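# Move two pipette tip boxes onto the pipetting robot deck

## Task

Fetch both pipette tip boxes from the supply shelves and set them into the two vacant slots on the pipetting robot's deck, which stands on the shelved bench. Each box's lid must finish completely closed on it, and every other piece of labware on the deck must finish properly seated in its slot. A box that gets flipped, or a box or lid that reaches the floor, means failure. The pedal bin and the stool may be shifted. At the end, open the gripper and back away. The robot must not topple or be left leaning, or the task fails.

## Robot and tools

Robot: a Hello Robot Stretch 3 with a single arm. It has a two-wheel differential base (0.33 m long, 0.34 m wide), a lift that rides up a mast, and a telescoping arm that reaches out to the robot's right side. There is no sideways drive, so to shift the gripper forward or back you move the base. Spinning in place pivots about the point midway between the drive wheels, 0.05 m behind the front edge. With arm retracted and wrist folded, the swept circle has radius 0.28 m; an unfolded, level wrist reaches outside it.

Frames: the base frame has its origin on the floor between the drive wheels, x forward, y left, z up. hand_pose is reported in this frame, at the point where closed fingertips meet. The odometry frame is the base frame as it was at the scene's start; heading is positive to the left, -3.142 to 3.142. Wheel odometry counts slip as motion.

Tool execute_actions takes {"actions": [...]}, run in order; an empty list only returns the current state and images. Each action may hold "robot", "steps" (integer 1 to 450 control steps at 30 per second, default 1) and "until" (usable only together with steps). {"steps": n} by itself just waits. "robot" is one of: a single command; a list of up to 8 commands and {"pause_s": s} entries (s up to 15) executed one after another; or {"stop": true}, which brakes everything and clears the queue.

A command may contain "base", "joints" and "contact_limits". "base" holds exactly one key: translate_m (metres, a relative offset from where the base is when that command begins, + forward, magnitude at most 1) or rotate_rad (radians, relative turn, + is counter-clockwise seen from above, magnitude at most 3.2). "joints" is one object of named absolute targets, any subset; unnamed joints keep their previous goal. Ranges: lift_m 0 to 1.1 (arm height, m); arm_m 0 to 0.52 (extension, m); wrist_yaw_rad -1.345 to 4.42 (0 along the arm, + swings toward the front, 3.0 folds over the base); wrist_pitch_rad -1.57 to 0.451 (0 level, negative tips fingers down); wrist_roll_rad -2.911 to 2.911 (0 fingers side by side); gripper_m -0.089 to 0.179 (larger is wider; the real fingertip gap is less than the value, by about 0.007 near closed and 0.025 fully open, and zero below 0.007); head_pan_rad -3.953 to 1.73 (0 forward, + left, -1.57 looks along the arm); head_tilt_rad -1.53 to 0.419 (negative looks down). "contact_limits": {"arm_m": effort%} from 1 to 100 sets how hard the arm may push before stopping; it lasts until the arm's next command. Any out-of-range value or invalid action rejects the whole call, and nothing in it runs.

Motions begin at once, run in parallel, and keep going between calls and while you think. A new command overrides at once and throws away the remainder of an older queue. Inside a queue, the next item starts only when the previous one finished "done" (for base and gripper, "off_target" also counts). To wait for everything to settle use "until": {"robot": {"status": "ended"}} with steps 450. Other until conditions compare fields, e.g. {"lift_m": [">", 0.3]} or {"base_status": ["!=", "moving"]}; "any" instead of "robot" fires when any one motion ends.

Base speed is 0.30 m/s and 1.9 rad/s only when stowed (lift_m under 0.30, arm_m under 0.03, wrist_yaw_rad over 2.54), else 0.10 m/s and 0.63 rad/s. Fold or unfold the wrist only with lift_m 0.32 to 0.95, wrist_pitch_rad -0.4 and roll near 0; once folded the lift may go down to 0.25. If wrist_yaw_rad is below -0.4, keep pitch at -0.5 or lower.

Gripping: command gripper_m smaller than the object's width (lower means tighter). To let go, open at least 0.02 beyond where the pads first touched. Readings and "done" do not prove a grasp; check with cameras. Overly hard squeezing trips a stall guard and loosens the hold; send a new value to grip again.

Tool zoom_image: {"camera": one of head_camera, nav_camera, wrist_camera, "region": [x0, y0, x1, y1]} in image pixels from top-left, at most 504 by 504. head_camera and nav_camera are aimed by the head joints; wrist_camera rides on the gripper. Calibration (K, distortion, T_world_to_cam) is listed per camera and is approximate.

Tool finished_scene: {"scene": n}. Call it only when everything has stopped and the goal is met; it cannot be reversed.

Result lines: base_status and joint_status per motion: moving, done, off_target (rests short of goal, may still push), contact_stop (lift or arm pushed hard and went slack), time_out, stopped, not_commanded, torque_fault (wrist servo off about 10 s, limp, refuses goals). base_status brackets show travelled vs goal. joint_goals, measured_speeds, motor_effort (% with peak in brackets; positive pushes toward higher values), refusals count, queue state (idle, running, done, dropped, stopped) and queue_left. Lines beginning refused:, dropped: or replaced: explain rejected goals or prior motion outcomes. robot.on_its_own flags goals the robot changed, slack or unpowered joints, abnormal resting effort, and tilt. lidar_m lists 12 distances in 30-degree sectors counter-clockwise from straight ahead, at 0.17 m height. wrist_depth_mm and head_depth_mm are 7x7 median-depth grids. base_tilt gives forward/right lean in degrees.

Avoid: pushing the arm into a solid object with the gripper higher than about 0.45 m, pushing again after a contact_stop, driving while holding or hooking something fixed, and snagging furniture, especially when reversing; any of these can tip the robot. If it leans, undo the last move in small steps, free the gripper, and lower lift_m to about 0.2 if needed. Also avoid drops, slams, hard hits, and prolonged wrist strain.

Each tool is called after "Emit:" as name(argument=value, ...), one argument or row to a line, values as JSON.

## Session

Emit:
execute_actions(
  actions=[],
)

Scene clock: 0.00 s.
robot.base_odometry: x=+0.000 y=+0.000 heading=+0.000 (m, m, rad; robot's odometry frame)
robot.turned_by_wheels: +0.000 (rad since the last result)
robot.turned_by_imu: +0.000 (rad since the last result)
robot.base_tilt: forward=-1.0 right=+1.8 (deg)
robot.lidar_m: 1.85 2.16 1.16 1.35 1.30 1.80 2.24 1.94 1.63 1.58 1.65 2.00
robot.head_depth_mm: 1896 2148 2168 2213 2187 2233 2009 / 1898 1724 1743 1756 1782 1784 1838 / 1906 1729 1750 1755 1772 1795 1807 / 1902 1747 1736 1747 1793 1798 1807 / 1914 1765 1763 1788 1795 1801 1814 / 1913 1766 1778 1799 1804 1816 1823 / 1930 2175 2204 2235 2243 2301 1959
robot.base_status: not_commanded
robot.joint_positions: lift_m=+0.313 arm_m=-0.003 wrist_yaw_rad=+2.886 wrist_pitch_rad=-0.568 wrist_roll_rad=+0.009 gripper_m=+0.037 head_pan_rad=+0.012 head_tilt_rad=+0.014
robot.joint_goals: lift_m=+0.313 arm_m=-0.003 wrist_yaw_rad=+2.886 wrist_pitch_rad=-0.568 wrist_roll_rad=+0.009 gripper_m=+0.037 head_pan_rad=+0.012 head_tilt_rad=+0.014
robot.joint_status: lift_m=not_commanded arm_m=not_commanded wrist_yaw_rad=not_commanded wrist_pitch_rad=not_commanded wrist_roll_rad=not_commanded gripper_m=not_commanded head_pan_rad=not_commanded head_tilt_rad=not_commanded
robot.measured_speeds: translate_m=+0.000 rotate_rad=+0.000 lift_m=+0.000 arm_m=+0.000 wrist_yaw_rad=+0.000 wrist_pitch_rad=+0.000 wrist_roll_rad=+0.000 head_pan_rad=+0.000 head_tilt_rad=+0.000
robot: refusals=0 queue=idle queue_left=0
robot.motor_effort: left_wheel=+1 right_wheel=+0 lift_m=+38 arm_m=-1 wrist_yaw_rad=+0 wrist_pitch_rad=+3 wrist_roll_rad=+0 gripper_m=+0 head_pan_rad=+1 head_tilt_rad=+3 (%)
robot.hand_pose: x=+0.0301 y=+0.0541 z=+0.2939 quat_wxyz=(+0.284, +0.701, +0.109, +0.645) (m; robot's base frame)
robot.wrist_depth_mm: - - - - - - - / 955 928 936 915 911 901 902 / 761 - 739 747 724 722 724 / 634 - 621 615 599 620 604 / 540 525 545 527 546 523 520 / 469 - - 462 - 460 455 / - - - - 408 411 407
pictures: head_camera (sideways: a quarter turn clockwise sets it upright), nav_camera (sideways: a quarter turn counterclockwise sets it upright), wrist_camera
camera_calibration (this result's frames):
head_camera: T_world_to_cam=[[-0.0209716, -0.0194483, -0.999591, 1.32402], [-0.00150072, 0.99981, -0.0194211, 0.0271003], [0.999779, 0.00109282, -0.0209968, -0.023332], [0, 0, 0, 1]] pos_world=[0.0511342, -0.00131979, 1.32351]
nav_camera: T_world_to_cam=[[0.000754855, -0.0204322, 0.999791, -1.25461], [0.0134928, -0.9997, -0.0204405, 0.0755322], [0.999909, 0.0135054, -0.000478941, -0.0508774], [0, 0, 0, 1]] pos_world=[0.0508006, 0.0505623, 1.25587]
wrist_camera: T_world_to_cam=[[0.966747, -0.255074, -0.0183566, -0.00633425], [-0.18284, -0.639216, -0.746975, 0.2953], [0.1788, 0.725493, -0.664598, 0.317303], [0, 0, 0, 1]] pos_world=[0.0033822, -0.0430561, 0.431344]
Images, in order (width x height): head_camera 896x504, nav_camera 672x504, wrist_camera 644x364.

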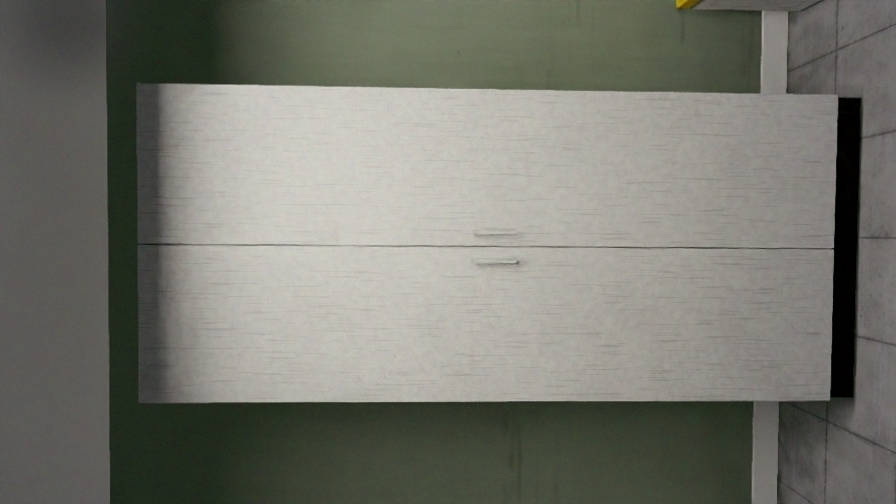

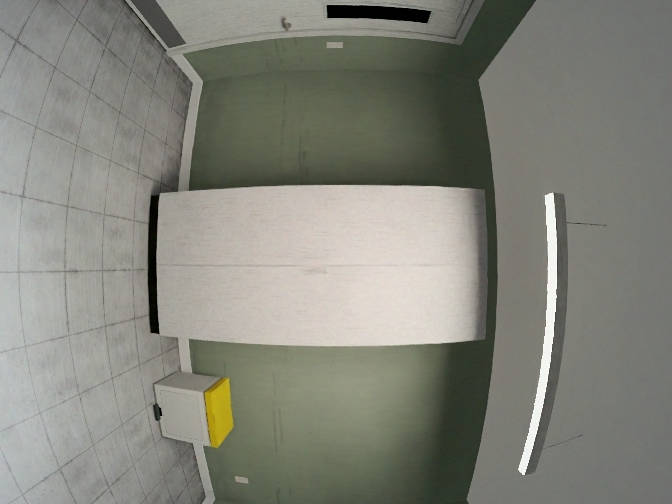

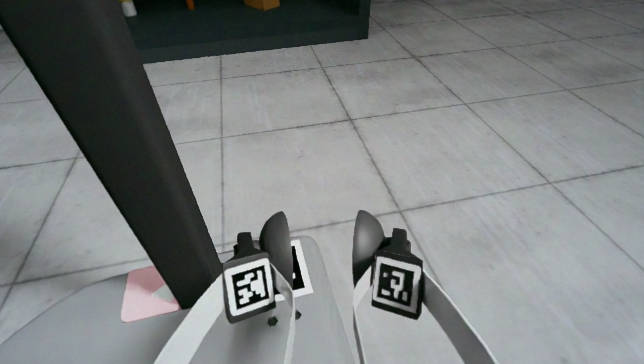

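Shelf is to the left. Look there.

Emit:
execute_actions(
  actions=[
    {"robot":{"joints":{"head_pan_rad":1.57,"head_tilt_rad":-0.45}},"steps":150,"until":{"robot":{"status":"ended"}}},
  ],
)

Emit:
execute_actions(
  actions=[
    {"robot":{"joints":{"head_pan_rad":-3.14,"head_tilt_rad":-0.3}},"steps":200,"until":{"robot":{"status":"ended"}}},
  ],
)

Scene clock: 4.80 s.
robot.base_odometry: x=+0.000 y=+0.000 heading=+0.000 (m, m, rad; robot's odometry frame)
robot.turned_by_wheels: +0.000 (rad since the last result)
robot.turned_by_imu: +0.001 (rad since the last result)
robot.base_tilt: forward=-1.0 right=+2.0 (deg)
robot.lidar_m: 1.85 2.17 1.16 1.36 1.30 1.80 2.24 1.93 1.62 1.58 1.66 2.00
robot.head_depth_mm: 1037 1107 1102 1272 1818 1526 1254 / 1257 1357 1357 1475 1487 1482 1262 / 1256 1375 1393 1586 1648 1483 1259 / 1246 1370 1386 1567 1705 1477 1252 / 1254 1330 1377 1575 1684 1478 1260 / 1249 1367 1226 1572 1644 1475 1255 / 1210 1297 1189 1294 1384 1479 1291
robot.base_status: not_commanded
robot.joint_positions: lift_m=+0.313 arm_m=-0.003 wrist_yaw_rad=+2.886 wrist_pitch_rad=-0.568 wrist_roll_rad=+0.009 gripper_m=+0.037 head_pan_rad=+1.563 head_tilt_rad=-0.444
robot.joint_goals: lift_m=+0.313 arm_m=-0.003 wrist_yaw_rad=+2.886 wrist_pitch_rad=-0.568 wrist_roll_rad=+0.009 gripper_m=+0.037 head_pan_rad=+1.570 head_tilt_rad=-0.450
robot.joint_status: lift_m=not_commanded arm_m=not_commanded wrist_yaw_rad=not_commanded wrist_pitch_rad=not_commanded wrist_roll_rad=not_commanded gripper_m=not_commanded head_pan_rad=done head_tilt_rad=done
robot.measured_speeds: translate_m=+0.000 rotate_rad=+0.000 lift_m=+0.000 arm_m=+0.000 wrist_yaw_rad=+0.000 wrist_pitch_rad=+0.000 wrist_roll_rad=+0.000 head_pan_rad=+0.000 head_tilt_rad=+0.000
robot: refusals=0 queue=done queue_left=0
robot.motor_effort: left_wheel=+1(1) right_wheel=+0(0) lift_m=+38(38) arm_m=-1(1) wrist_yaw_rad=-1(0) wrist_pitch_rad=+3(3) wrist_roll_rad=+0(0) gripper_m=+0(0) head_pan_rad=+3(28) head_tilt_rad=-1(20) (%)
robot.hand_pose: x=+0.0301 y=+0.0541 z=+0.2939 quat_wxyz=(+0.284, +0.701, +0.109, +0.645) (m; robot's base frame)
robot.wrist_depth_mm: - - - - - - - / 930 932 928 928 929 906 882 / 742 - 746 731 733 725 731 / 625 - 621 606 618 604 606 / 532 528 548 533 548 522 527 / 468 - - 464 - 461 457 / - - - - 413 410 409
pictures: head_camera (sideways: a quarter turn clockwise sets it upright), nav_camera (sideways: a quarter turn counterclockwise sets it upright), wrist_camera
camera_calibration (this result's frames):
head_camera: T_world_to_cam=[[0.015481, -0.461207, -0.887157, 1.17685], [-0.999709, 0.00926055, -0.0222593, 0.0368718], [0.0184817, 0.887244, -0.46093, 0.555252], [0, 0, 0, 1]] pos_world=[0.00838036, 0.0497849, 1.3008]
nav_camera: T_world_to_cam=[[0.0239949, 0.442402, 0.896496, -1.1197], [0.999693, -0.0161322, -0.0187961, 0.0673637], [0.00614702, 0.896672, -0.442653, 0.530712], [0, 0, 0, 1]] pos_world=[-0.0437383, 0.0205685, 1.23999]
wrist_camera: T_world_to_cam=[[0.966747, -0.255075, -0.0183568, -0.00633418], [-0.18284, -0.639216, -0.746975, 0.2953], [0.1788, 0.725493, -0.664598, 0.317303], [0, 0, 0, 1]] pos_world=[0.00338222, -0.0430561, 0.431344]
Images, in order (width x height): head_camera 896x504, nav_camera 672x504, wrist_camera 644x364.

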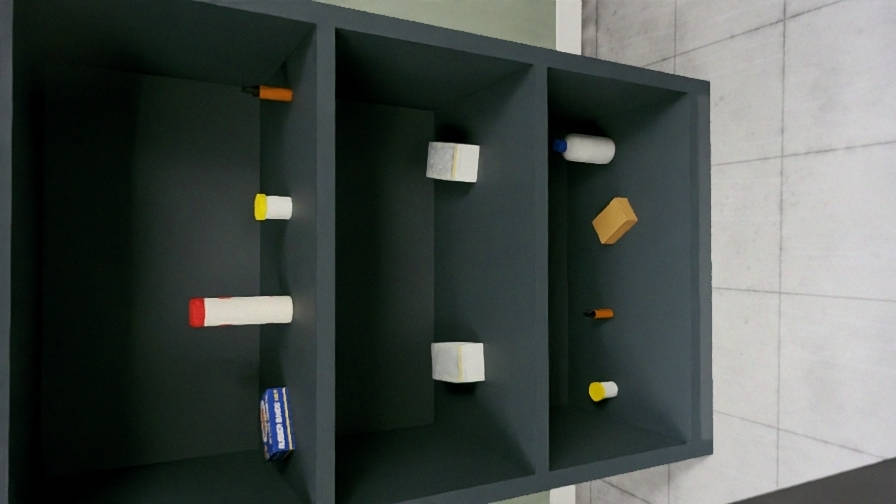

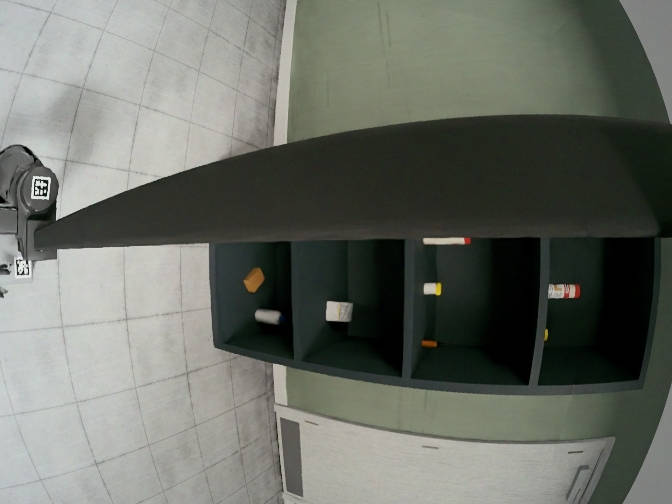

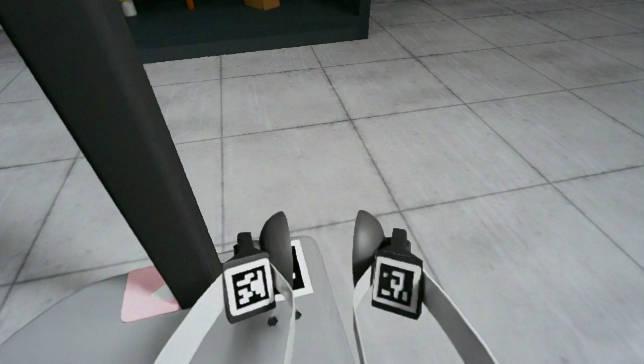

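Scene clock: 7.57 s.
robot.base_odometry: x=+0.000 y=+0.000 heading=+0.000 (m, m, rad; robot's odometry frame)
robot.turned_by_wheels: +0.000 (rad since the last result)
robot.turned_by_imu: +0.000 (rad since the last result)
robot.base_tilt: forward=-1.1 right=+2.0 (deg)
robot.lidar_m: 1.85 2.16 1.17 1.35 1.30 1.79 2.25 1.94 1.63 1.58 1.66 2.01
robot.head_depth_mm: 2047 2165 2290 2482 2238 1738 1388 / 2068 1831 1890 2486 2235 1740 1393 / 2074 2131 2264 2524 2354 1729 1383 / 2055 2140 1933 2515 2321 1727 1386 / 2062 2154 2279 2475 2205 1745 1378 / 2061 2193 2294 2501 2334 1742 1391 / 2091 2195 2285 2584 2321 1745 1378
robot.base_status: not_commanded
robot.joint_positions: lift_m=+0.313 arm_m=-0.003 wrist_yaw_rad=+2.886 wrist_pitch_rad=-0.568 wrist_roll_rad=+0.009 gripper_m=+0.037 head_pan_rad=-3.133 head_tilt_rad=-0.310
robot.joint_goals: lift_m=+0.313 arm_m=-0.003 wrist_yaw_rad=+2.886 wrist_pitch_rad=-0.568 wrist_roll_rad=+0.009 gripper_m=+0.037 head_pan_rad=-3.140 head_tilt_rad=-0.300
robot.joint_status: lift_m=not_commanded arm_m=not_commanded wrist_yaw_rad=not_commanded wrist_pitch_rad=not_commanded wrist_roll_rad=not_commanded gripper_m=not_commanded head_pan_rad=done head_tilt_rad=done
robot.measured_speeds: translate_m=+0.000 rotate_rad=+0.000 lift_m=+0.000 arm_m=+0.000 wrist_yaw_rad=+0.000 wrist_pitch_rad=+0.000 wrist_roll_rad=+0.000 head_pan_rad=+0.000 head_tilt_rad=+0.000
robot: refusals=0 queue=done queue_left=0
robot.motor_effort: left_wheel=+1(1) right_wheel=+0(0) lift_m=+38(38) arm_m=+0(1) wrist_yaw_rad=+0(0) wrist_pitch_rad=+4(4) wrist_roll_rad=+0(0) gripper_m=+0(0) head_pan_rad=-1(28) head_tilt_rad=+4(15) (%)
robot.hand_pose: x=+0.0301 y=+0.0541 z=+0.2939 quat_wxyz=(+0.284, +0.701, +0.109, +0.645) (m; robot's base frame)
robot.wrist_depth_mm: - - - - - - - / 945 936 925 915 920 907 902 / 755 - 743 746 739 725 720 / 628 - 622 624 614 608 609 / 540 525 548 536 543 524 518 / 470 - - 463 - 459 458 / - - - - 411 413 411
pictures: head_camera (sideways: a quarter turn clockwise sets it upright), nav_camera (sideways: a quarter turn counterclockwise sets it upright), wrist_camera
camera_calibration (this result's frames):
head_camera: T_world_to_cam=[[0.338034, 0.0221707, -0.940873, 1.24497], [0.00462981, -0.99975, -0.0218947, 0.0302745], [-0.941122, 0.00304511, -0.338052, 0.401202], [0, 0, 0, 1]] pos_world=[-0.0434023, 0.00144336, 1.30765]
nav_camera: T_world_to_cam=[[-0.318814, 0.0176262, 0.947653, -1.18437], [-0.00331382, 0.9998, -0.019711, 0.0746765], [-0.947812, -0.00942447, -0.318692, 0.375214], [0, 0, 0, 1]] pos_world=[-0.0217139, -0.0502494, 1.24342]
wrist_camera: T_world_to_cam=[[0.966747, -0.255074, -0.0183567, -0.00633422], [-0.18284, -0.639216, -0.746975, 0.2953], [0.1788, 0.725493, -0.664598, 0.317303], [0, 0, 0, 1]] pos_world=[0.00338221, -0.0430561, 0.431344]
Images, in order (width x height): head_camera 896x504, nav_camera 672x504, wrist_camera 644x364.

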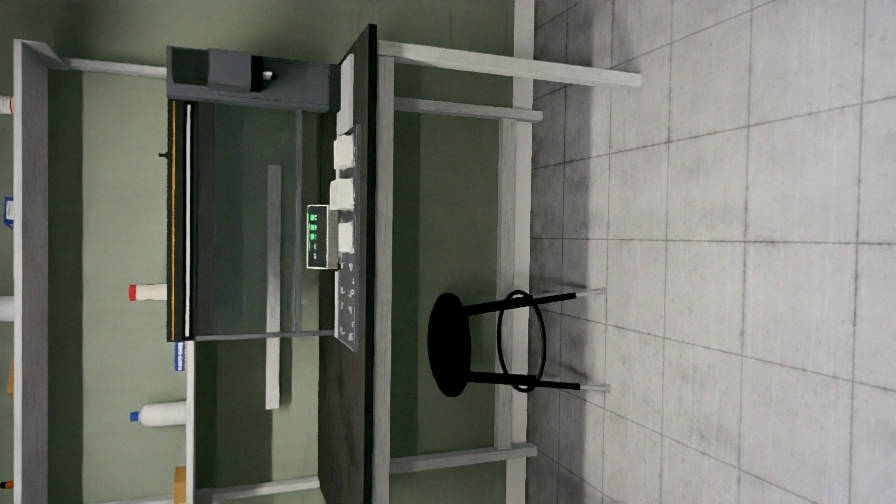

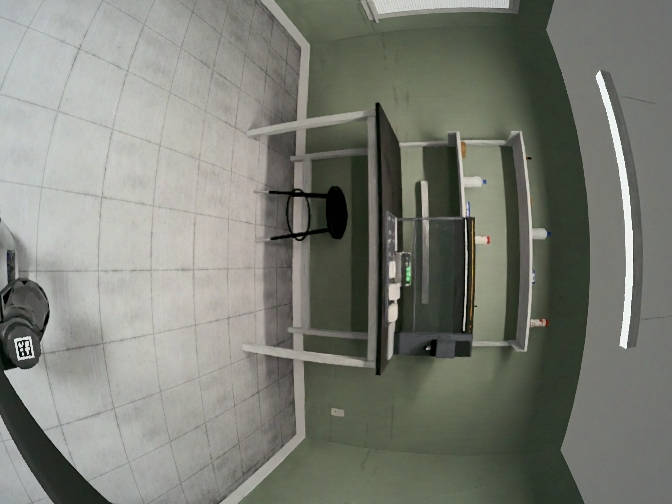

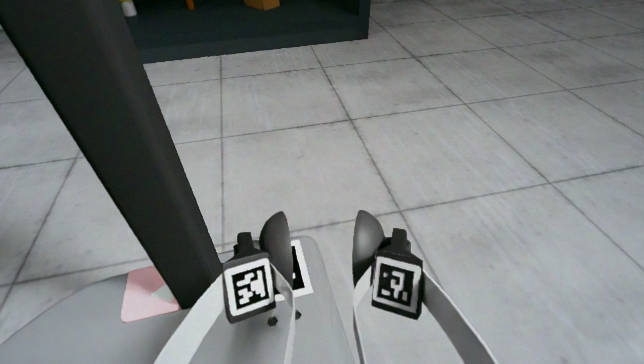

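Emit:
zoom_image(
  camera="head_camera",
  region=[280, 100, 400, 370],
)

Emit:
execute_actions(
  actions=[
    {"robot":[{"joints":{"lift_m":0.28,"head_pan_rad":-1.57,"head_tilt_rad":-0.8}},{"base":{"rotate_rad":1.86}},{"base":{"translate_m":0.855}},{"base":{"rotate_rad":1.2816}}],"steps":450,"until":{"robot":{"status":"ended"}}},
  ],
)

Region (280, 100, 400, 370) of head_camera's 896x504 image, scaled by 1.867, with more detail than that image has.

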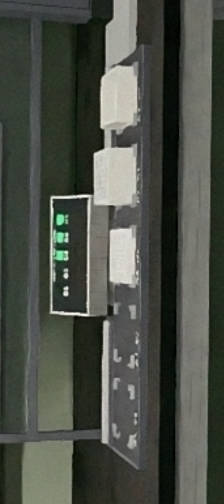

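Scene clock: 57.83 s.
robot.base_odometry: x=-0.244 y=+0.820 heading=+3.141 (m, m, rad; robot's odometry frame)
robot.turned_by_wheels: +3.141 (rad since the last result)
robot.turned_by_imu: +3.157 (rad since the last result)
robot.base_tilt: forward=-1.1 right=+2.0 (deg)
robot.lidar_m: 1.48 2.21 2.24 2.39 2.52 2.18 2.15 0.71 0.74 0.54 0.31 1.14
robot.head_depth_mm: 581 418 447 389 824 746 1072 / 593 612 475 389 823 745 1064 / 590 614 475 388 818 742 1057 / 593 611 460 388 801 742 1065 / 591 611 446 388 825 742 1059 / 589 610 446 388 754 713 1063 / 503 504 459 387 500 633 1096
robot.base_status: done (rotate_rad +1.2815 of +1.2816)
robot.joint_positions: lift_m=+0.280 arm_m=-0.003 wrist_yaw_rad=+2.886 wrist_pitch_rad=-0.569 wrist_roll_rad=+0.009 gripper_m=+0.037 head_pan_rad=-1.577 head_tilt_rad=-0.790
robot.joint_goals: lift_m=+0.280 arm_m=-0.003 wrist_yaw_rad=+2.886 wrist_pitch_rad=-0.569 wrist_roll_rad=+0.009 gripper_m=+0.037 head_pan_rad=-1.570 head_tilt_rad=-0.800
robot.joint_status: lift_m=done arm_m=not_commanded wrist_yaw_rad=not_commanded wrist_pitch_rad=not_commanded wrist_roll_rad=not_commanded gripper_m=not_commanded head_pan_rad=done head_tilt_rad=done
robot.measured_speeds: translate_m=+0.000 rotate_rad=+0.000 lift_m=+0.000 arm_m=+0.000 wrist_yaw_rad=+0.000 wrist_pitch_rad=+0.000 wrist_roll_rad=+0.000 head_pan_rad=+0.000 head_tilt_rad=+0.000
robot: refusals=0 queue=done queue_left=0
robot.motor_effort: left_wheel=-2(10) right_wheel=+4(15) lift_m=+31(38) arm_m=-1(1) wrist_yaw_rad=-1(0) wrist_pitch_rad=+4(4) wrist_roll_rad=+0(0) gripper_m=+0(0) head_pan_rad=+2(28) head_tilt_rad=-4(26) (%)
robot.hand_pose: x=+0.0300 y=+0.0539 z=+0.2607 quat_wxyz=(+0.284, +0.701, +0.109, +0.645) (m; robot's base frame)
robot.wrist_depth_mm: - - - - - - - / 861 870 839 837 831 826 824 / 686 - 695 679 670 670 670 / 581 - 570 573 565 566 556 / 494 495 519 505 500 484 480 / - - - - - 420 423 / - - - - 379 380 376
pictures: head_camera (sideways: a quarter turn clockwise sets it upright), nav_camera (sideways: a quarter turn counterclockwise sets it upright), wrist_camera
camera_calibration (this result's frames):
head_camera: T_world_to_cam=[[-0.0148873, 0.735003, -0.6779, 0.904247], [0.999772, 0.000555046, -0.0213541, 0.0234866], [-0.0153191, -0.678063, -0.734844, 0.911792], [0, 0, 0, 1]] pos_world=[0.0039484, -0.0463846, 1.28352]
nav_camera: T_world_to_cam=[[-0.0246545, -0.720553, 0.692961, -0.85406], [-0.999692, 0.0198482, -0.0149291, 0.0745178], [-0.00299686, -0.693116, -0.72082, 0.892646], [0, 0, 0, 1]] pos_world=[0.0561135, 0.00183217, 1.23638]
wrist_camera: T_world_to_cam=[[0.966743, -0.255091, -0.0183548, -0.00695266], [-0.182999, -0.639822, -0.746417, 0.270269], [0.17866, 0.724952, -0.665225, 0.295546], [0, 0, 0, 1]] pos_world=[0.00337797, -0.0431066, 0.39821]
Images, in order (width x height): head_camera 896x504, nav_camera 672x504, wrist_camera 644x364.

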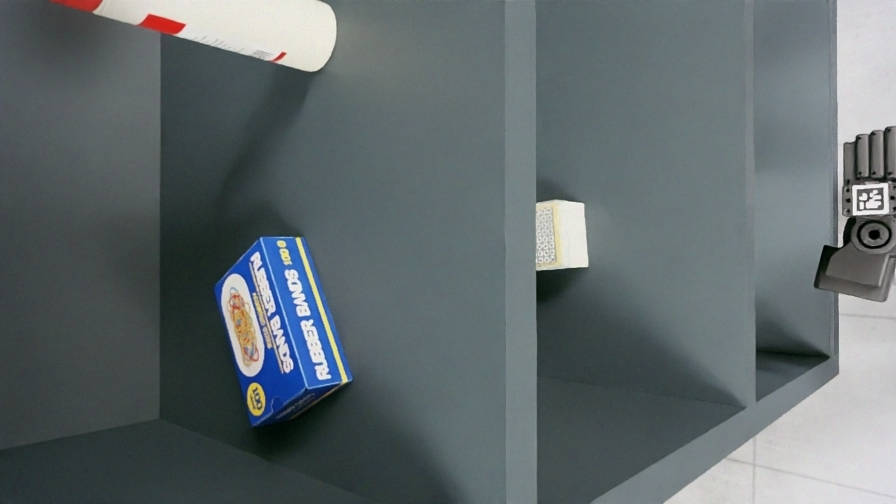

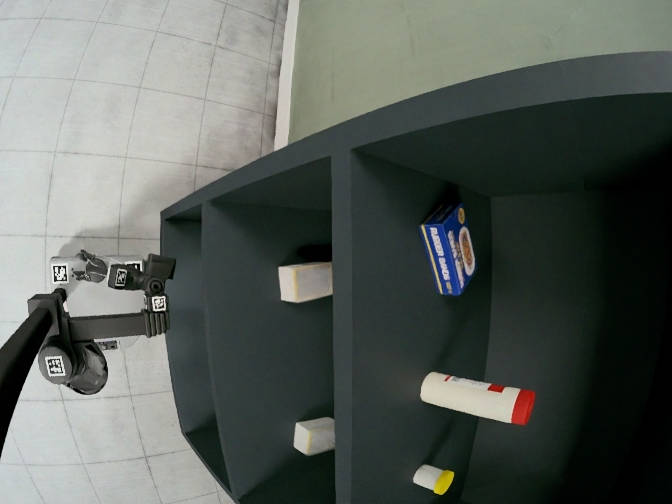

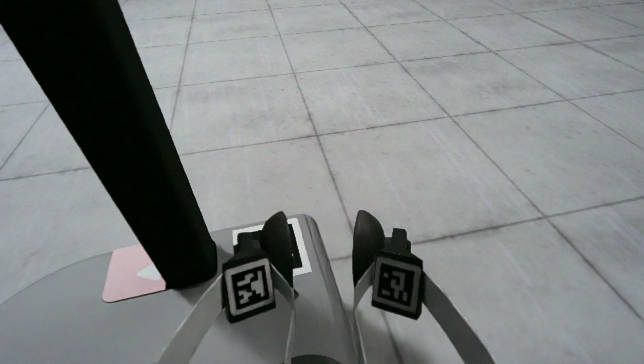

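Emit:
execute_actions(
  actions=[
    {"robot":[{"joints":{"lift_m":0.70,"wrist_pitch_rad":-0.4,"wrist_roll_rad":0.0},"base":{"translate_m":-0.018}},{"joints":{"wrist_yaw_rad":1.5}},{"joints":{"wrist_pitch_rad":-0.9,"gripper_m":0.16}},{"joints":{"wrist_yaw_rad":0.07}},{"joints":{"arm_m":0.2},"contact_limits":{"arm_m":15}}],"steps":450,"until":{"robot":{"status":"ended"}}},
  ],
)

Scene clock: 98.93 s.
robot.base_odometry: x=-0.226 y=+0.820 heading=+3.141 (m, m, rad; robot's odometry frame)
robot.turned_by_wheels: +0.000 (rad since the last result)
robot.turned_by_imu: +0.002 (rad since the last result)
robot.base_tilt: forward=-1.0 right=+1.8 (deg)
robot.lidar_m: 1.50 2.09 2.25 2.39 2.51 2.16 2.13 0.70 0.74 0.54 0.32 1.14
robot.head_depth_mm: 560 390 448 389 824 758 - / 591 612 461 388 - 744 1067 / 591 611 475 389 794 741 1062 / 590 611 463 387 804 741 1062 / 591 609 453 388 821 743 1065 / 590 609 439 388 788 728 1051 / 559 555 473 388 554 638 1100
robot.base_status: done (translate_m -0.0180 of -0.0180)
robot.joint_positions: lift_m=+0.700 arm_m=+0.200 wrist_yaw_rad=+0.071 wrist_pitch_rad=-0.905 wrist_roll_rad=+0.004 gripper_m=+0.160 head_pan_rad=-1.577 head_tilt_rad=-0.790
robot.joint_goals: lift_m=+0.700 arm_m=+0.200 wrist_yaw_rad=+0.070 wrist_pitch_rad=-0.900 wrist_roll_rad=+0.000 gripper_m=+0.160 head_pan_rad=-1.570 head_tilt_rad=-0.800
robot.joint_status: lift_m=done arm_m=done wrist_yaw_rad=done wrist_pitch_rad=done wrist_roll_rad=done gripper_m=done head_pan_rad=done head_tilt_rad=done
robot.measured_speeds: translate_m=+0.000 rotate_rad=+0.000 lift_m=+0.000 arm_m=+0.000 wrist_yaw_rad=+0.000 wrist_pitch_rad=+0.000 wrist_roll_rad=+0.000 head_pan_rad=+0.000 head_tilt_rad=+0.000
robot: refusals=0 queue=done queue_left=0
robot.motor_effort: left_wheel=-2(11) right_wheel=+4(8) lift_m=+45(48) arm_m=+5(8) wrist_yaw_rad=-1(3) wrist_pitch_rad=+2(7) wrist_roll_rad=-2(3) gripper_m=+0(90) head_pan_rad=+2(3) head_tilt_rad=-4(4) (%)
robot.contact_limits: arm_m 15 (drawing in: default 32, maximum 52; extending or still: default 43, maximum 70)
robot.hand_pose: x=-0.0118 y=-0.4835 z=+0.6220 quat_wxyz=(+0.645, +0.331, -0.625, -0.288) (m; robot's base frame)
robot.wrist_depth_mm: 231 307 320 311 306 297 290 / 234 323 336 334 335 326 327 / 237 297 304 226 304 301 303 / 240 279 279 207 279 277 277 / 242 263 255 191 254 262 257 / 235 240 236 182 234 240 239 / - 223 225 225 224 223 224
pictures: head_camera (sideways: a quarter turn clockwise sets it upright), nav_camera (sideways: a quarter turn counterclockwise sets it upright), wrist_camera
camera_calibration (this result's frames):
head_camera: T_world_to_cam=[[-0.0148877, 0.735003, -0.6779, 0.904247], [0.999772, 0.000555524, -0.0213541, 0.0234866], [-0.0153188, -0.678063, -0.734844, 0.911792], [0, 0, 0, 1]] pos_world=[0.00394842, -0.0463846, 1.28352]
nav_camera: T_world_to_cam=[[-0.0246542, -0.720553, 0.692961, -0.85406], [-0.999692, 0.0198477, -0.0149291, 0.0745178], [-0.00299652, -0.693116, -0.72082, 0.892646], [0, 0, 0, 1]] pos_world=[0.0561135, 0.00183219, 1.23638]
wrist_camera: T_world_to_cam=[[-0.997755, -0.0656272, -0.0133738, -0.0316152], [-0.050935, 0.873168, -0.484751, 0.758811], [0.0434904, -0.482981, -0.87455, 0.477544], [0, 0, 0, 1]] pos_world=[-0.0136628, -0.434, 0.785047]
Images, in order (width x height): head_camera 896x504, nav_camera 672x504, wrist_camera 644x364.

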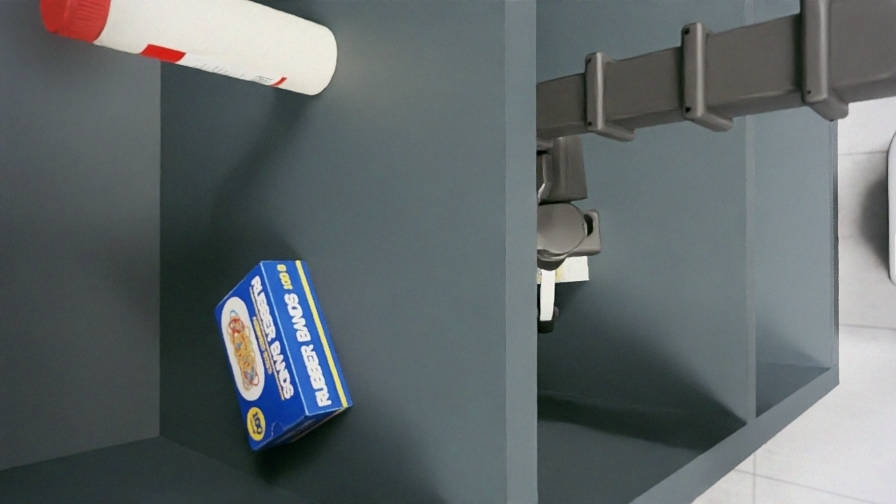

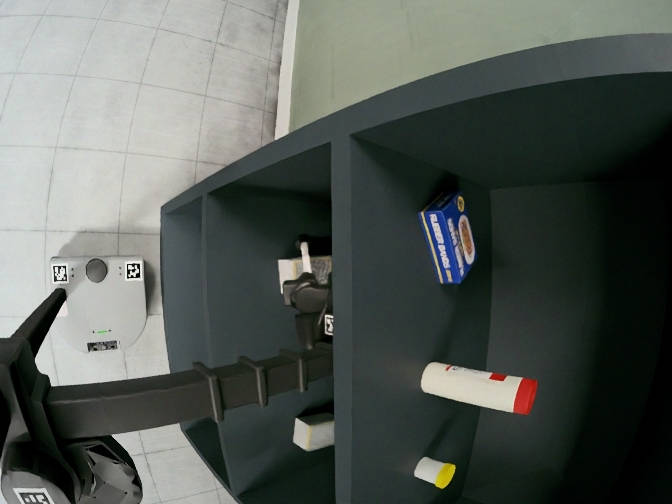

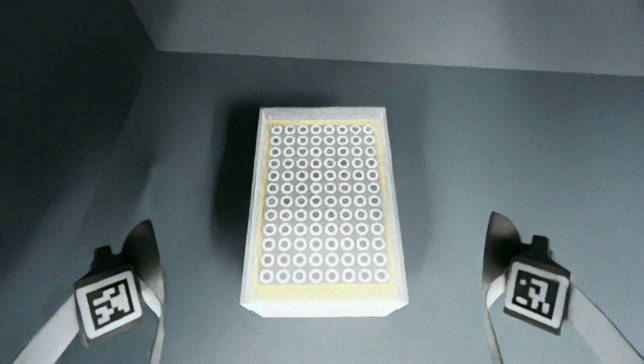

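Emit:
execute_actions(
  actions=[
    {"robot":[{"joints":{"arm_m":0.2565},"base":{"translate_m":0.0045},"contact_limits":{"arm_m":15}},{"joints":{"lift_m":0.664,"gripper_m":0.12}}],"steps":450,"until":{"robot":{"status":"ended"}}},
  ],
)

Scene clock: 108.40 s.
robot.base_odometry: x=-0.230 y=+0.820 heading=+3.141 (m, m, rad; robot's odometry frame)
robot.turned_by_wheels: +0.000 (rad since the last result)
robot.turned_by_imu: +0.001 (rad since the last result)
robot.base_tilt: forward=-1.0 right=+2.0 (deg)
robot.lidar_m: 1.49 2.08 2.25 2.39 2.51 2.17 2.14 0.71 0.74 0.54 0.32 1.14
robot.head_depth_mm: 570 396 441 389 824 742 1068 / 593 612 465 389 607 - 1065 / 591 611 476 389 825 742 1065 / 591 612 462 388 804 745 1062 / 589 610 450 388 826 742 1062 / 590 609 440 388 789 726 1048 / 544 542 473 387 539 624 1096
robot.base_status: done (translate_m +0.0045 of +0.0045)
robot.joint_positions: lift_m=+0.664 arm_m=+0.256 wrist_yaw_rad=+0.071 wrist_pitch_rad=-0.906 wrist_roll_rad=+0.004 gripper_m=+0.120 head_pan_rad=-1.577 head_tilt_rad=-0.790
robot.joint_goals: lift_m=+0.664 arm_m=+0.257 wrist_yaw_rad=+0.070 wrist_pitch_rad=-0.900 wrist_roll_rad=+0.000 gripper_m=+0.120 head_pan_rad=-1.570 head_tilt_rad=-0.800
robot.joint_status: lift_m=done arm_m=done wrist_yaw_rad=done wrist_pitch_rad=done wrist_roll_rad=done gripper_m=done head_pan_rad=done head_tilt_rad=done
robot.measured_speeds: translate_m=+0.000 rotate_rad=+0.000 lift_m=+0.000 arm_m=+0.000 wrist_yaw_rad=+0.000 wrist_pitch_rad=+0.000 wrist_roll_rad=+0.000 head_pan_rad=+0.000 head_tilt_rad=+0.000
robot: refusals=0 queue=done queue_left=0
robot.motor_effort: left_wheel=-2(5) right_wheel=+4(9) lift_m=+31(46) arm_m=+5(5) wrist_yaw_rad=-1(1) wrist_pitch_rad=+2(2) wrist_roll_rad=-2(2) gripper_m=+0(88) head_pan_rad=+3(3) head_tilt_rad=-3(2) (%)
robot.contact_limits: arm_m 15 (drawing in: default 32, maximum 52; extending or still: default 43, maximum 70)
robot.hand_pose: x=-0.0118 y=-0.5400 z=+0.5865 quat_wxyz=(+0.645, +0.331, -0.625, -0.288) (m; robot's base frame)
robot.wrist_depth_mm: 225 262 256 249 242 236 232 / 229 280 283 282 279 274 270 / 232 261 261 261 260 261 259 / 233 239 236 168 236 238 238 / 219 222 215 156 162 223 221 / 207 209 150 144 147 208 206 / 193 190 138 135 138 192 192
pictures: head_camera (sideways: a quarter turn clockwise sets it upright), nav_camera (sideways: a quarter turn counterclockwise sets it upright), wrist_camera
camera_calibration (this result's frames):
head_camera: T_world_to_cam=[[-0.0148878, 0.735003, -0.6779, 0.904247], [0.999772, 0.000555759, -0.0213541, 0.0234866], [-0.0153186, -0.678063, -0.734844, 0.911792], [0, 0, 0, 1]] pos_world=[0.00394843, -0.0463846, 1.28352]
nav_camera: T_world_to_cam=[[-0.024654, -0.720553, 0.692961, -0.85406], [-0.999692, 0.0198475, -0.0149291, 0.0745178], [-0.00299636, -0.693116, -0.72082, 0.892646], [0, 0, 0, 1]] pos_world=[0.0561135, 0.0018322, 1.23638]
wrist_camera: T_world_to_cam=[[-0.997755, -0.0656244, -0.0133729, -0.0357974], [-0.0509413, 0.87326, -0.484584, 0.79086], [0.0434786, -0.482814, -0.874643, 0.419377], [0, 0, 0, 1]] pos_world=[-0.0136635, -0.490495, 0.749564]
Images, in order (width x height): head_camera 896x504, nav_camera 672x504, wrist_camera 644x364.

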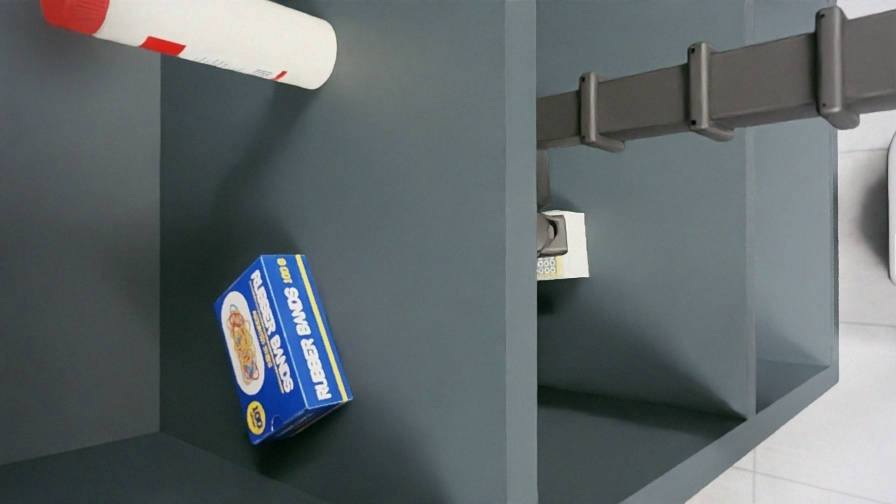

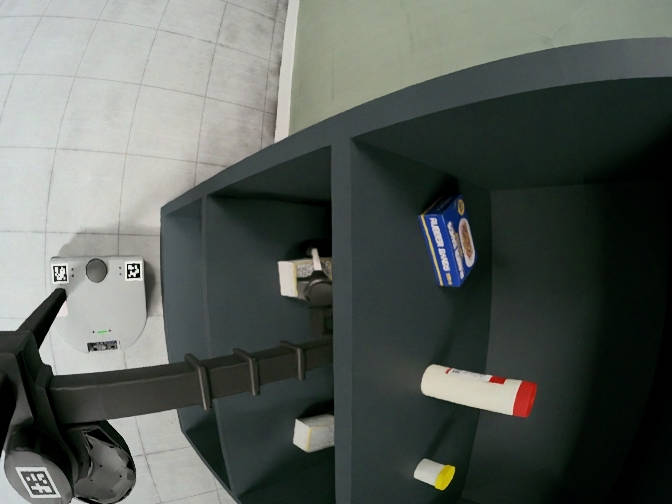

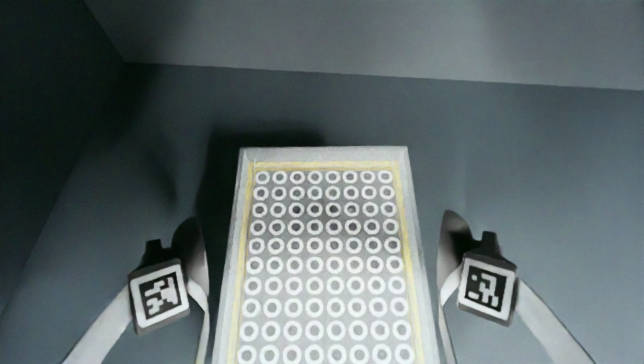

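Emit:
execute_actions(
  actions=[
    {"robot":[{"joints":{"gripper_m":0.065}},{"joints":{"lift_m":0.695}}],"steps":450,"until":{"robot":{"status":"ended"}}},
  ],
)

Scene clock: 116.60 s.
robot.base_odometry: x=-0.230 y=+0.820 heading=+3.141 (m, m, rad; robot's odometry frame)
robot.turned_by_wheels: +0.000 (rad since the last result)
robot.turned_by_imu: +0.001 (rad since the last result)
robot.base_tilt: forward=-1.1 right=+1.8 (deg)
robot.lidar_m: 1.49 2.09 2.25 2.40 2.52 2.16 2.14 0.70 0.74 0.54 0.32 1.14
robot.head_depth_mm: 570 395 442 389 825 758 - / 593 612 466 388 - 735 1061 / 592 612 475 388 822 740 1061 / 591 611 460 388 804 745 1063 / 591 609 450 388 821 746 1065 / 590 611 440 388 789 729 1048 / 544 541 473 387 539 623 1095
robot.base_status: done (translate_m +0.0045 of +0.0045)
robot.joint_positions: lift_m=+0.695 arm_m=+0.256 wrist_yaw_rad=+0.071 wrist_pitch_rad=-0.906 wrist_roll_rad=+0.004 gripper_m=+0.066 head_pan_rad=-1.577 head_tilt_rad=-0.790
robot.joint_goals: lift_m=+0.695 arm_m=+0.257 wrist_yaw_rad=+0.070 wrist_pitch_rad=-0.900 wrist_roll_rad=+0.000 gripper_m=+0.065 head_pan_rad=-1.570 head_tilt_rad=-0.800
robot.joint_status: lift_m=done arm_m=done wrist_yaw_rad=done wrist_pitch_rad=done wrist_roll_rad=done gripper_m=done head_pan_rad=done head_tilt_rad=done
robot.measured_speeds: translate_m=+0.000 rotate_rad=+0.000 lift_m=+0.000 arm_m=+0.000 wrist_yaw_rad=+0.000 wrist_pitch_rad=+0.000 wrist_roll_rad=+0.000 head_pan_rad=+0.000 head_tilt_rad=+0.000
robot: refusals=0 queue=done queue_left=0
robot.motor_effort: left_wheel=-2(3) right_wheel=+4(5) lift_m=+45(48) arm_m=+4(5) wrist_yaw_rad=-1(0) wrist_pitch_rad=+2(2) wrist_roll_rad=-2(2) gripper_m=-12(90) head_pan_rad=+2(2) head_tilt_rad=-4(3) (%)
robot.contact_limits: arm_m 15 (drawing in: default 32, maximum 52; extending or still: default 43, maximum 70)
robot.hand_pose: x=-0.0118 y=-0.5399 z=+0.6169 quat_wxyz=(+0.645, +0.331, -0.625, -0.288) (m; robot's base frame)
robot.wrist_depth_mm: 225 262 255 249 243 238 231 / 228 295 304 295 287 278 272 / 231 292 298 297 296 296 298 / 234 274 274 271 273 273 271 / 237 254 250 185 247 253 253 / 229 237 228 173 204 236 234 / 219 220 216 162 213 220 218
pictures: head_camera (sideways: a quarter turn clockwise sets it upright), nav_camera (sideways: a quarter turn counterclockwise sets it upright), wrist_camera
camera_calibration (this result's frames):
head_camera: T_world_to_cam=[[-0.0148876, 0.735003, -0.6779, 0.904247], [0.999772, 0.000555402, -0.0213541, 0.0234866], [-0.0153188, -0.678063, -0.734844, 0.911792], [0, 0, 0, 1]] pos_world=[0.00394841, -0.0463846, 1.28352]
nav_camera: T_world_to_cam=[[-0.0246543, -0.720553, 0.692961, -0.85406], [-0.999692, 0.0198478, -0.0149291, 0.0745178], [-0.00299661, -0.693116, -0.72082, 0.892646], [0, 0, 0, 1]] pos_world=[0.0561135, 0.00183218, 1.23638]
wrist_camera: T_world_to_cam=[[-0.997757, -0.0655924, -0.0133697, -0.0353807], [-0.0509417, 0.873561, -0.484042, 0.805297], [0.0434287, -0.482275, -0.874943, 0.446477], [0, 0, 0, 1]] pos_world=[-0.013668, -0.490472, 0.779966]
Images, in order (width x height): head_camera 896x504, nav_camera 672x504, wrist_camera 644x364.

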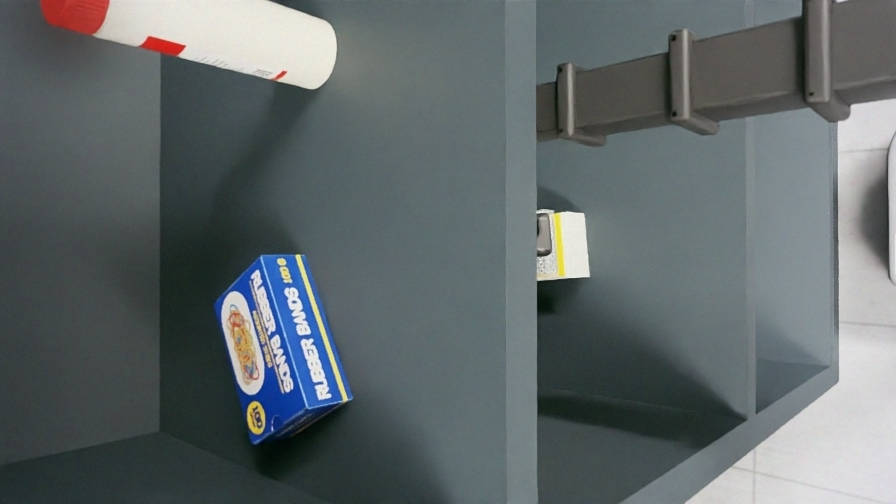

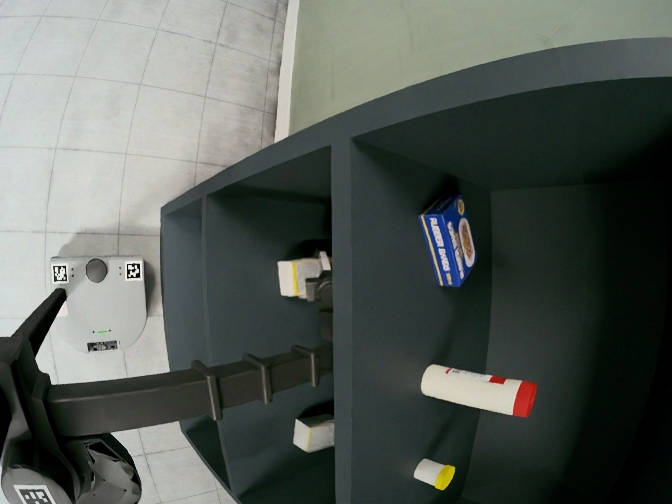

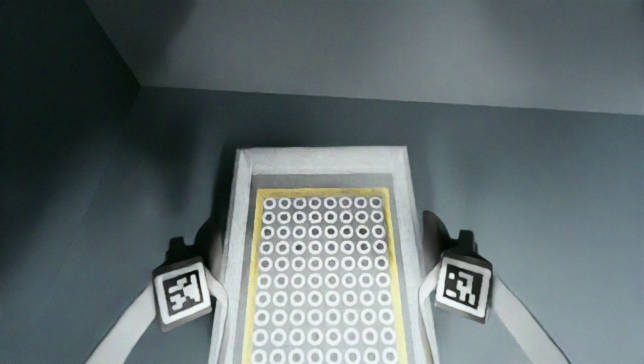

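Emit:
execute_actions(
  actions=[
    {"robot":[{"joints":{"arm_m":0.0}},{"joints":{"wrist_yaw_rad":1.57}},{"base":{"rotate_rad":0.524}},{"base":{"translate_m":0.67},"joints":{"lift_m":1.04,"head_tilt_rad":-0.7}},{"base":{"translate_m":0.67},"joints":{"wrist_yaw_rad":0.13}},{"base":{"rotate_rad":1.047}}],"steps":450,"until":{"robot":{"status":"ended"}}},
    {"steps":450,"until":{"robot":{"status":"ended"}}},
  ],
)

Scene clock: 152.53 s.
robot.base_odometry: x=-1.391 y=+0.150 heading=-1.571 (m, m, rad; robot's odometry frame)
robot.turned_by_wheels: +1.571 (rad since the last result)
robot.turned_by_imu: +1.587 (rad since the last result)
robot.base_tilt: forward=-1.0 right=+1.9 (deg)
robot.lidar_m: 2.28 1.87 2.49 3.25 1.33 1.35 1.49 0.52 1.00 0.98 0.60 0.76
robot.head_depth_mm: 873 - - - - 1265 1121 / 883 - - - - - 1130 / 855 - - - - 1213 1119 / 857 956 - - - 1269 1120 / 855 896 607 505 479 1291 1120 / 863 897 614 508 465 1261 1116 / 866 896 650 520 466 1258 1121
robot.base_status: done (rotate_rad +1.0468 of +1.0470)
robot.joint_positions: lift_m=+1.040 arm_m=+0.000 wrist_yaw_rad=+0.132 wrist_pitch_rad=-0.907 wrist_roll_rad=+0.004 gripper_m=+0.066 head_pan_rad=-1.577 head_tilt_rad=-0.704
robot.joint_goals: lift_m=+1.040 arm_m=+0.000 wrist_yaw_rad=+0.130 wrist_pitch_rad=-0.900 wrist_roll_rad=+0.000 gripper_m=+0.065 head_pan_rad=-1.570 head_tilt_rad=-0.700
robot.joint_status: lift_m=done arm_m=done wrist_yaw_rad=done wrist_pitch_rad=done wrist_roll_rad=done gripper_m=done head_pan_rad=done head_tilt_rad=done
robot.measured_speeds: translate_m=+0.000 rotate_rad=+0.000 lift_m=+0.000 arm_m=+0.000 wrist_yaw_rad=+0.000 wrist_pitch_rad=+0.000 wrist_roll_rad=+0.000 head_pan_rad=+0.000 head_tilt_rad=+0.000
robot: refusals=0 queue=done queue_left=0
robot.motor_effort: left_wheel=-3(7) right_wheel=+3(8) lift_m=+45(47) arm_m=-5(5) wrist_yaw_rad=-1(2) wrist_pitch_rad=+2(3) wrist_roll_rad=-2(2) gripper_m=-12(12) head_pan_rad=+2(2) head_tilt_rad=+3(11) (%)
robot.hand_pose: x=-0.0034 y=-0.2829 z=+0.9617 quat_wxyz=(+0.654, +0.351, -0.615, -0.268) (m; robot's base frame)
robot.wrist_depth_mm: 292 292 279 284 231 279 275 / 265 266 255 254 226 254 239 / 256 249 246 244 241 237 232 / 235 235 235 235 234 229 227 / - - 223 217 216 216 216 / - - - - - 207 203 / - - - - - 856 544
pictures: head_camera (sideways: a quarter turn clockwise sets it upright), nav_camera (sideways: a quarter turn counterclockwise sets it upright), wrist_camera
camera_calibration (this result's frames):
head_camera: T_world_to_cam=[[-0.0152427, 0.674143, -0.738443, 0.983148], [0.999761, -0.00130117, -0.0218246, 0.0241016], [-0.0156737, -0.7386, -0.673962, 0.832612], [0, 0, 0, 1]] pos_world=[0.00394017, -0.047785, 1.28767]
nav_camera: T_world_to_cam=[[-0.0242919, -0.658453, 0.752229, -0.931303], [-0.999699, 0.0185168, -0.0160751, 0.0760116], [-0.00334418, -0.752394, -0.658705, 0.811858], [0, 0, 0, 1]] pos_world=[0.0560806, -0.00379035, 1.23655]
wrist_camera: T_world_to_cam=[[-0.99185, -0.126735, -0.0131403, -0.0230027], [-0.104685, 0.869356, -0.482972, 0.745757], [0.0726333, -0.47766, -0.875537, 0.873723], [0, 0, 0, 1]] pos_world=[-0.00820706, -0.233901, 1.12485]
Images, in order (width x height): head_camera 896x504, nav_camera 672x504, wrist_camera 644x364.

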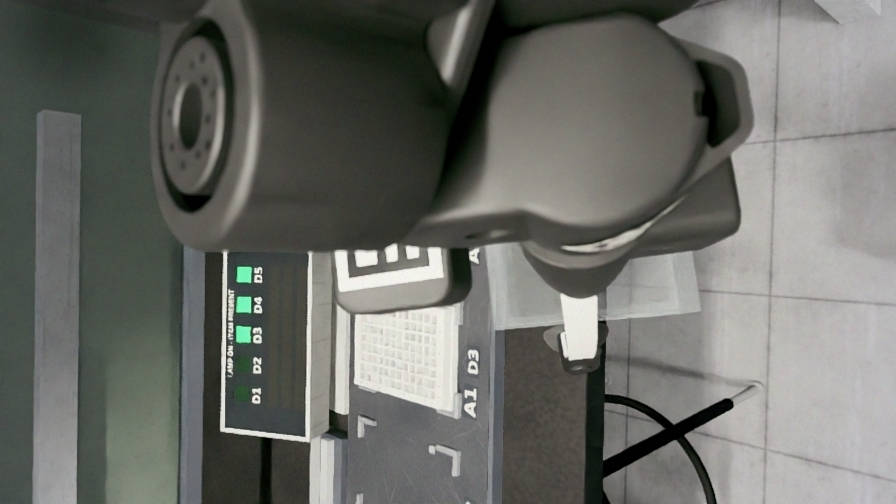

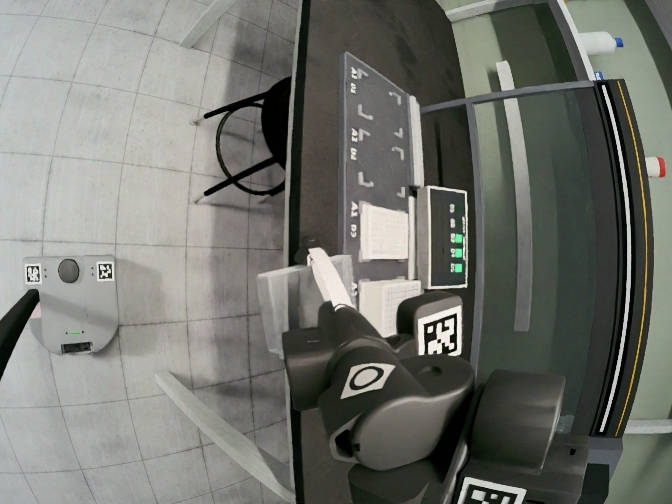

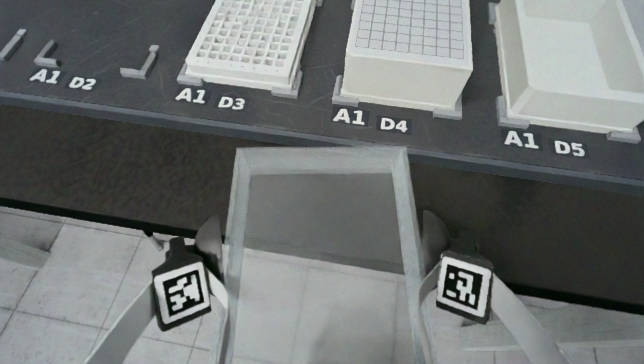

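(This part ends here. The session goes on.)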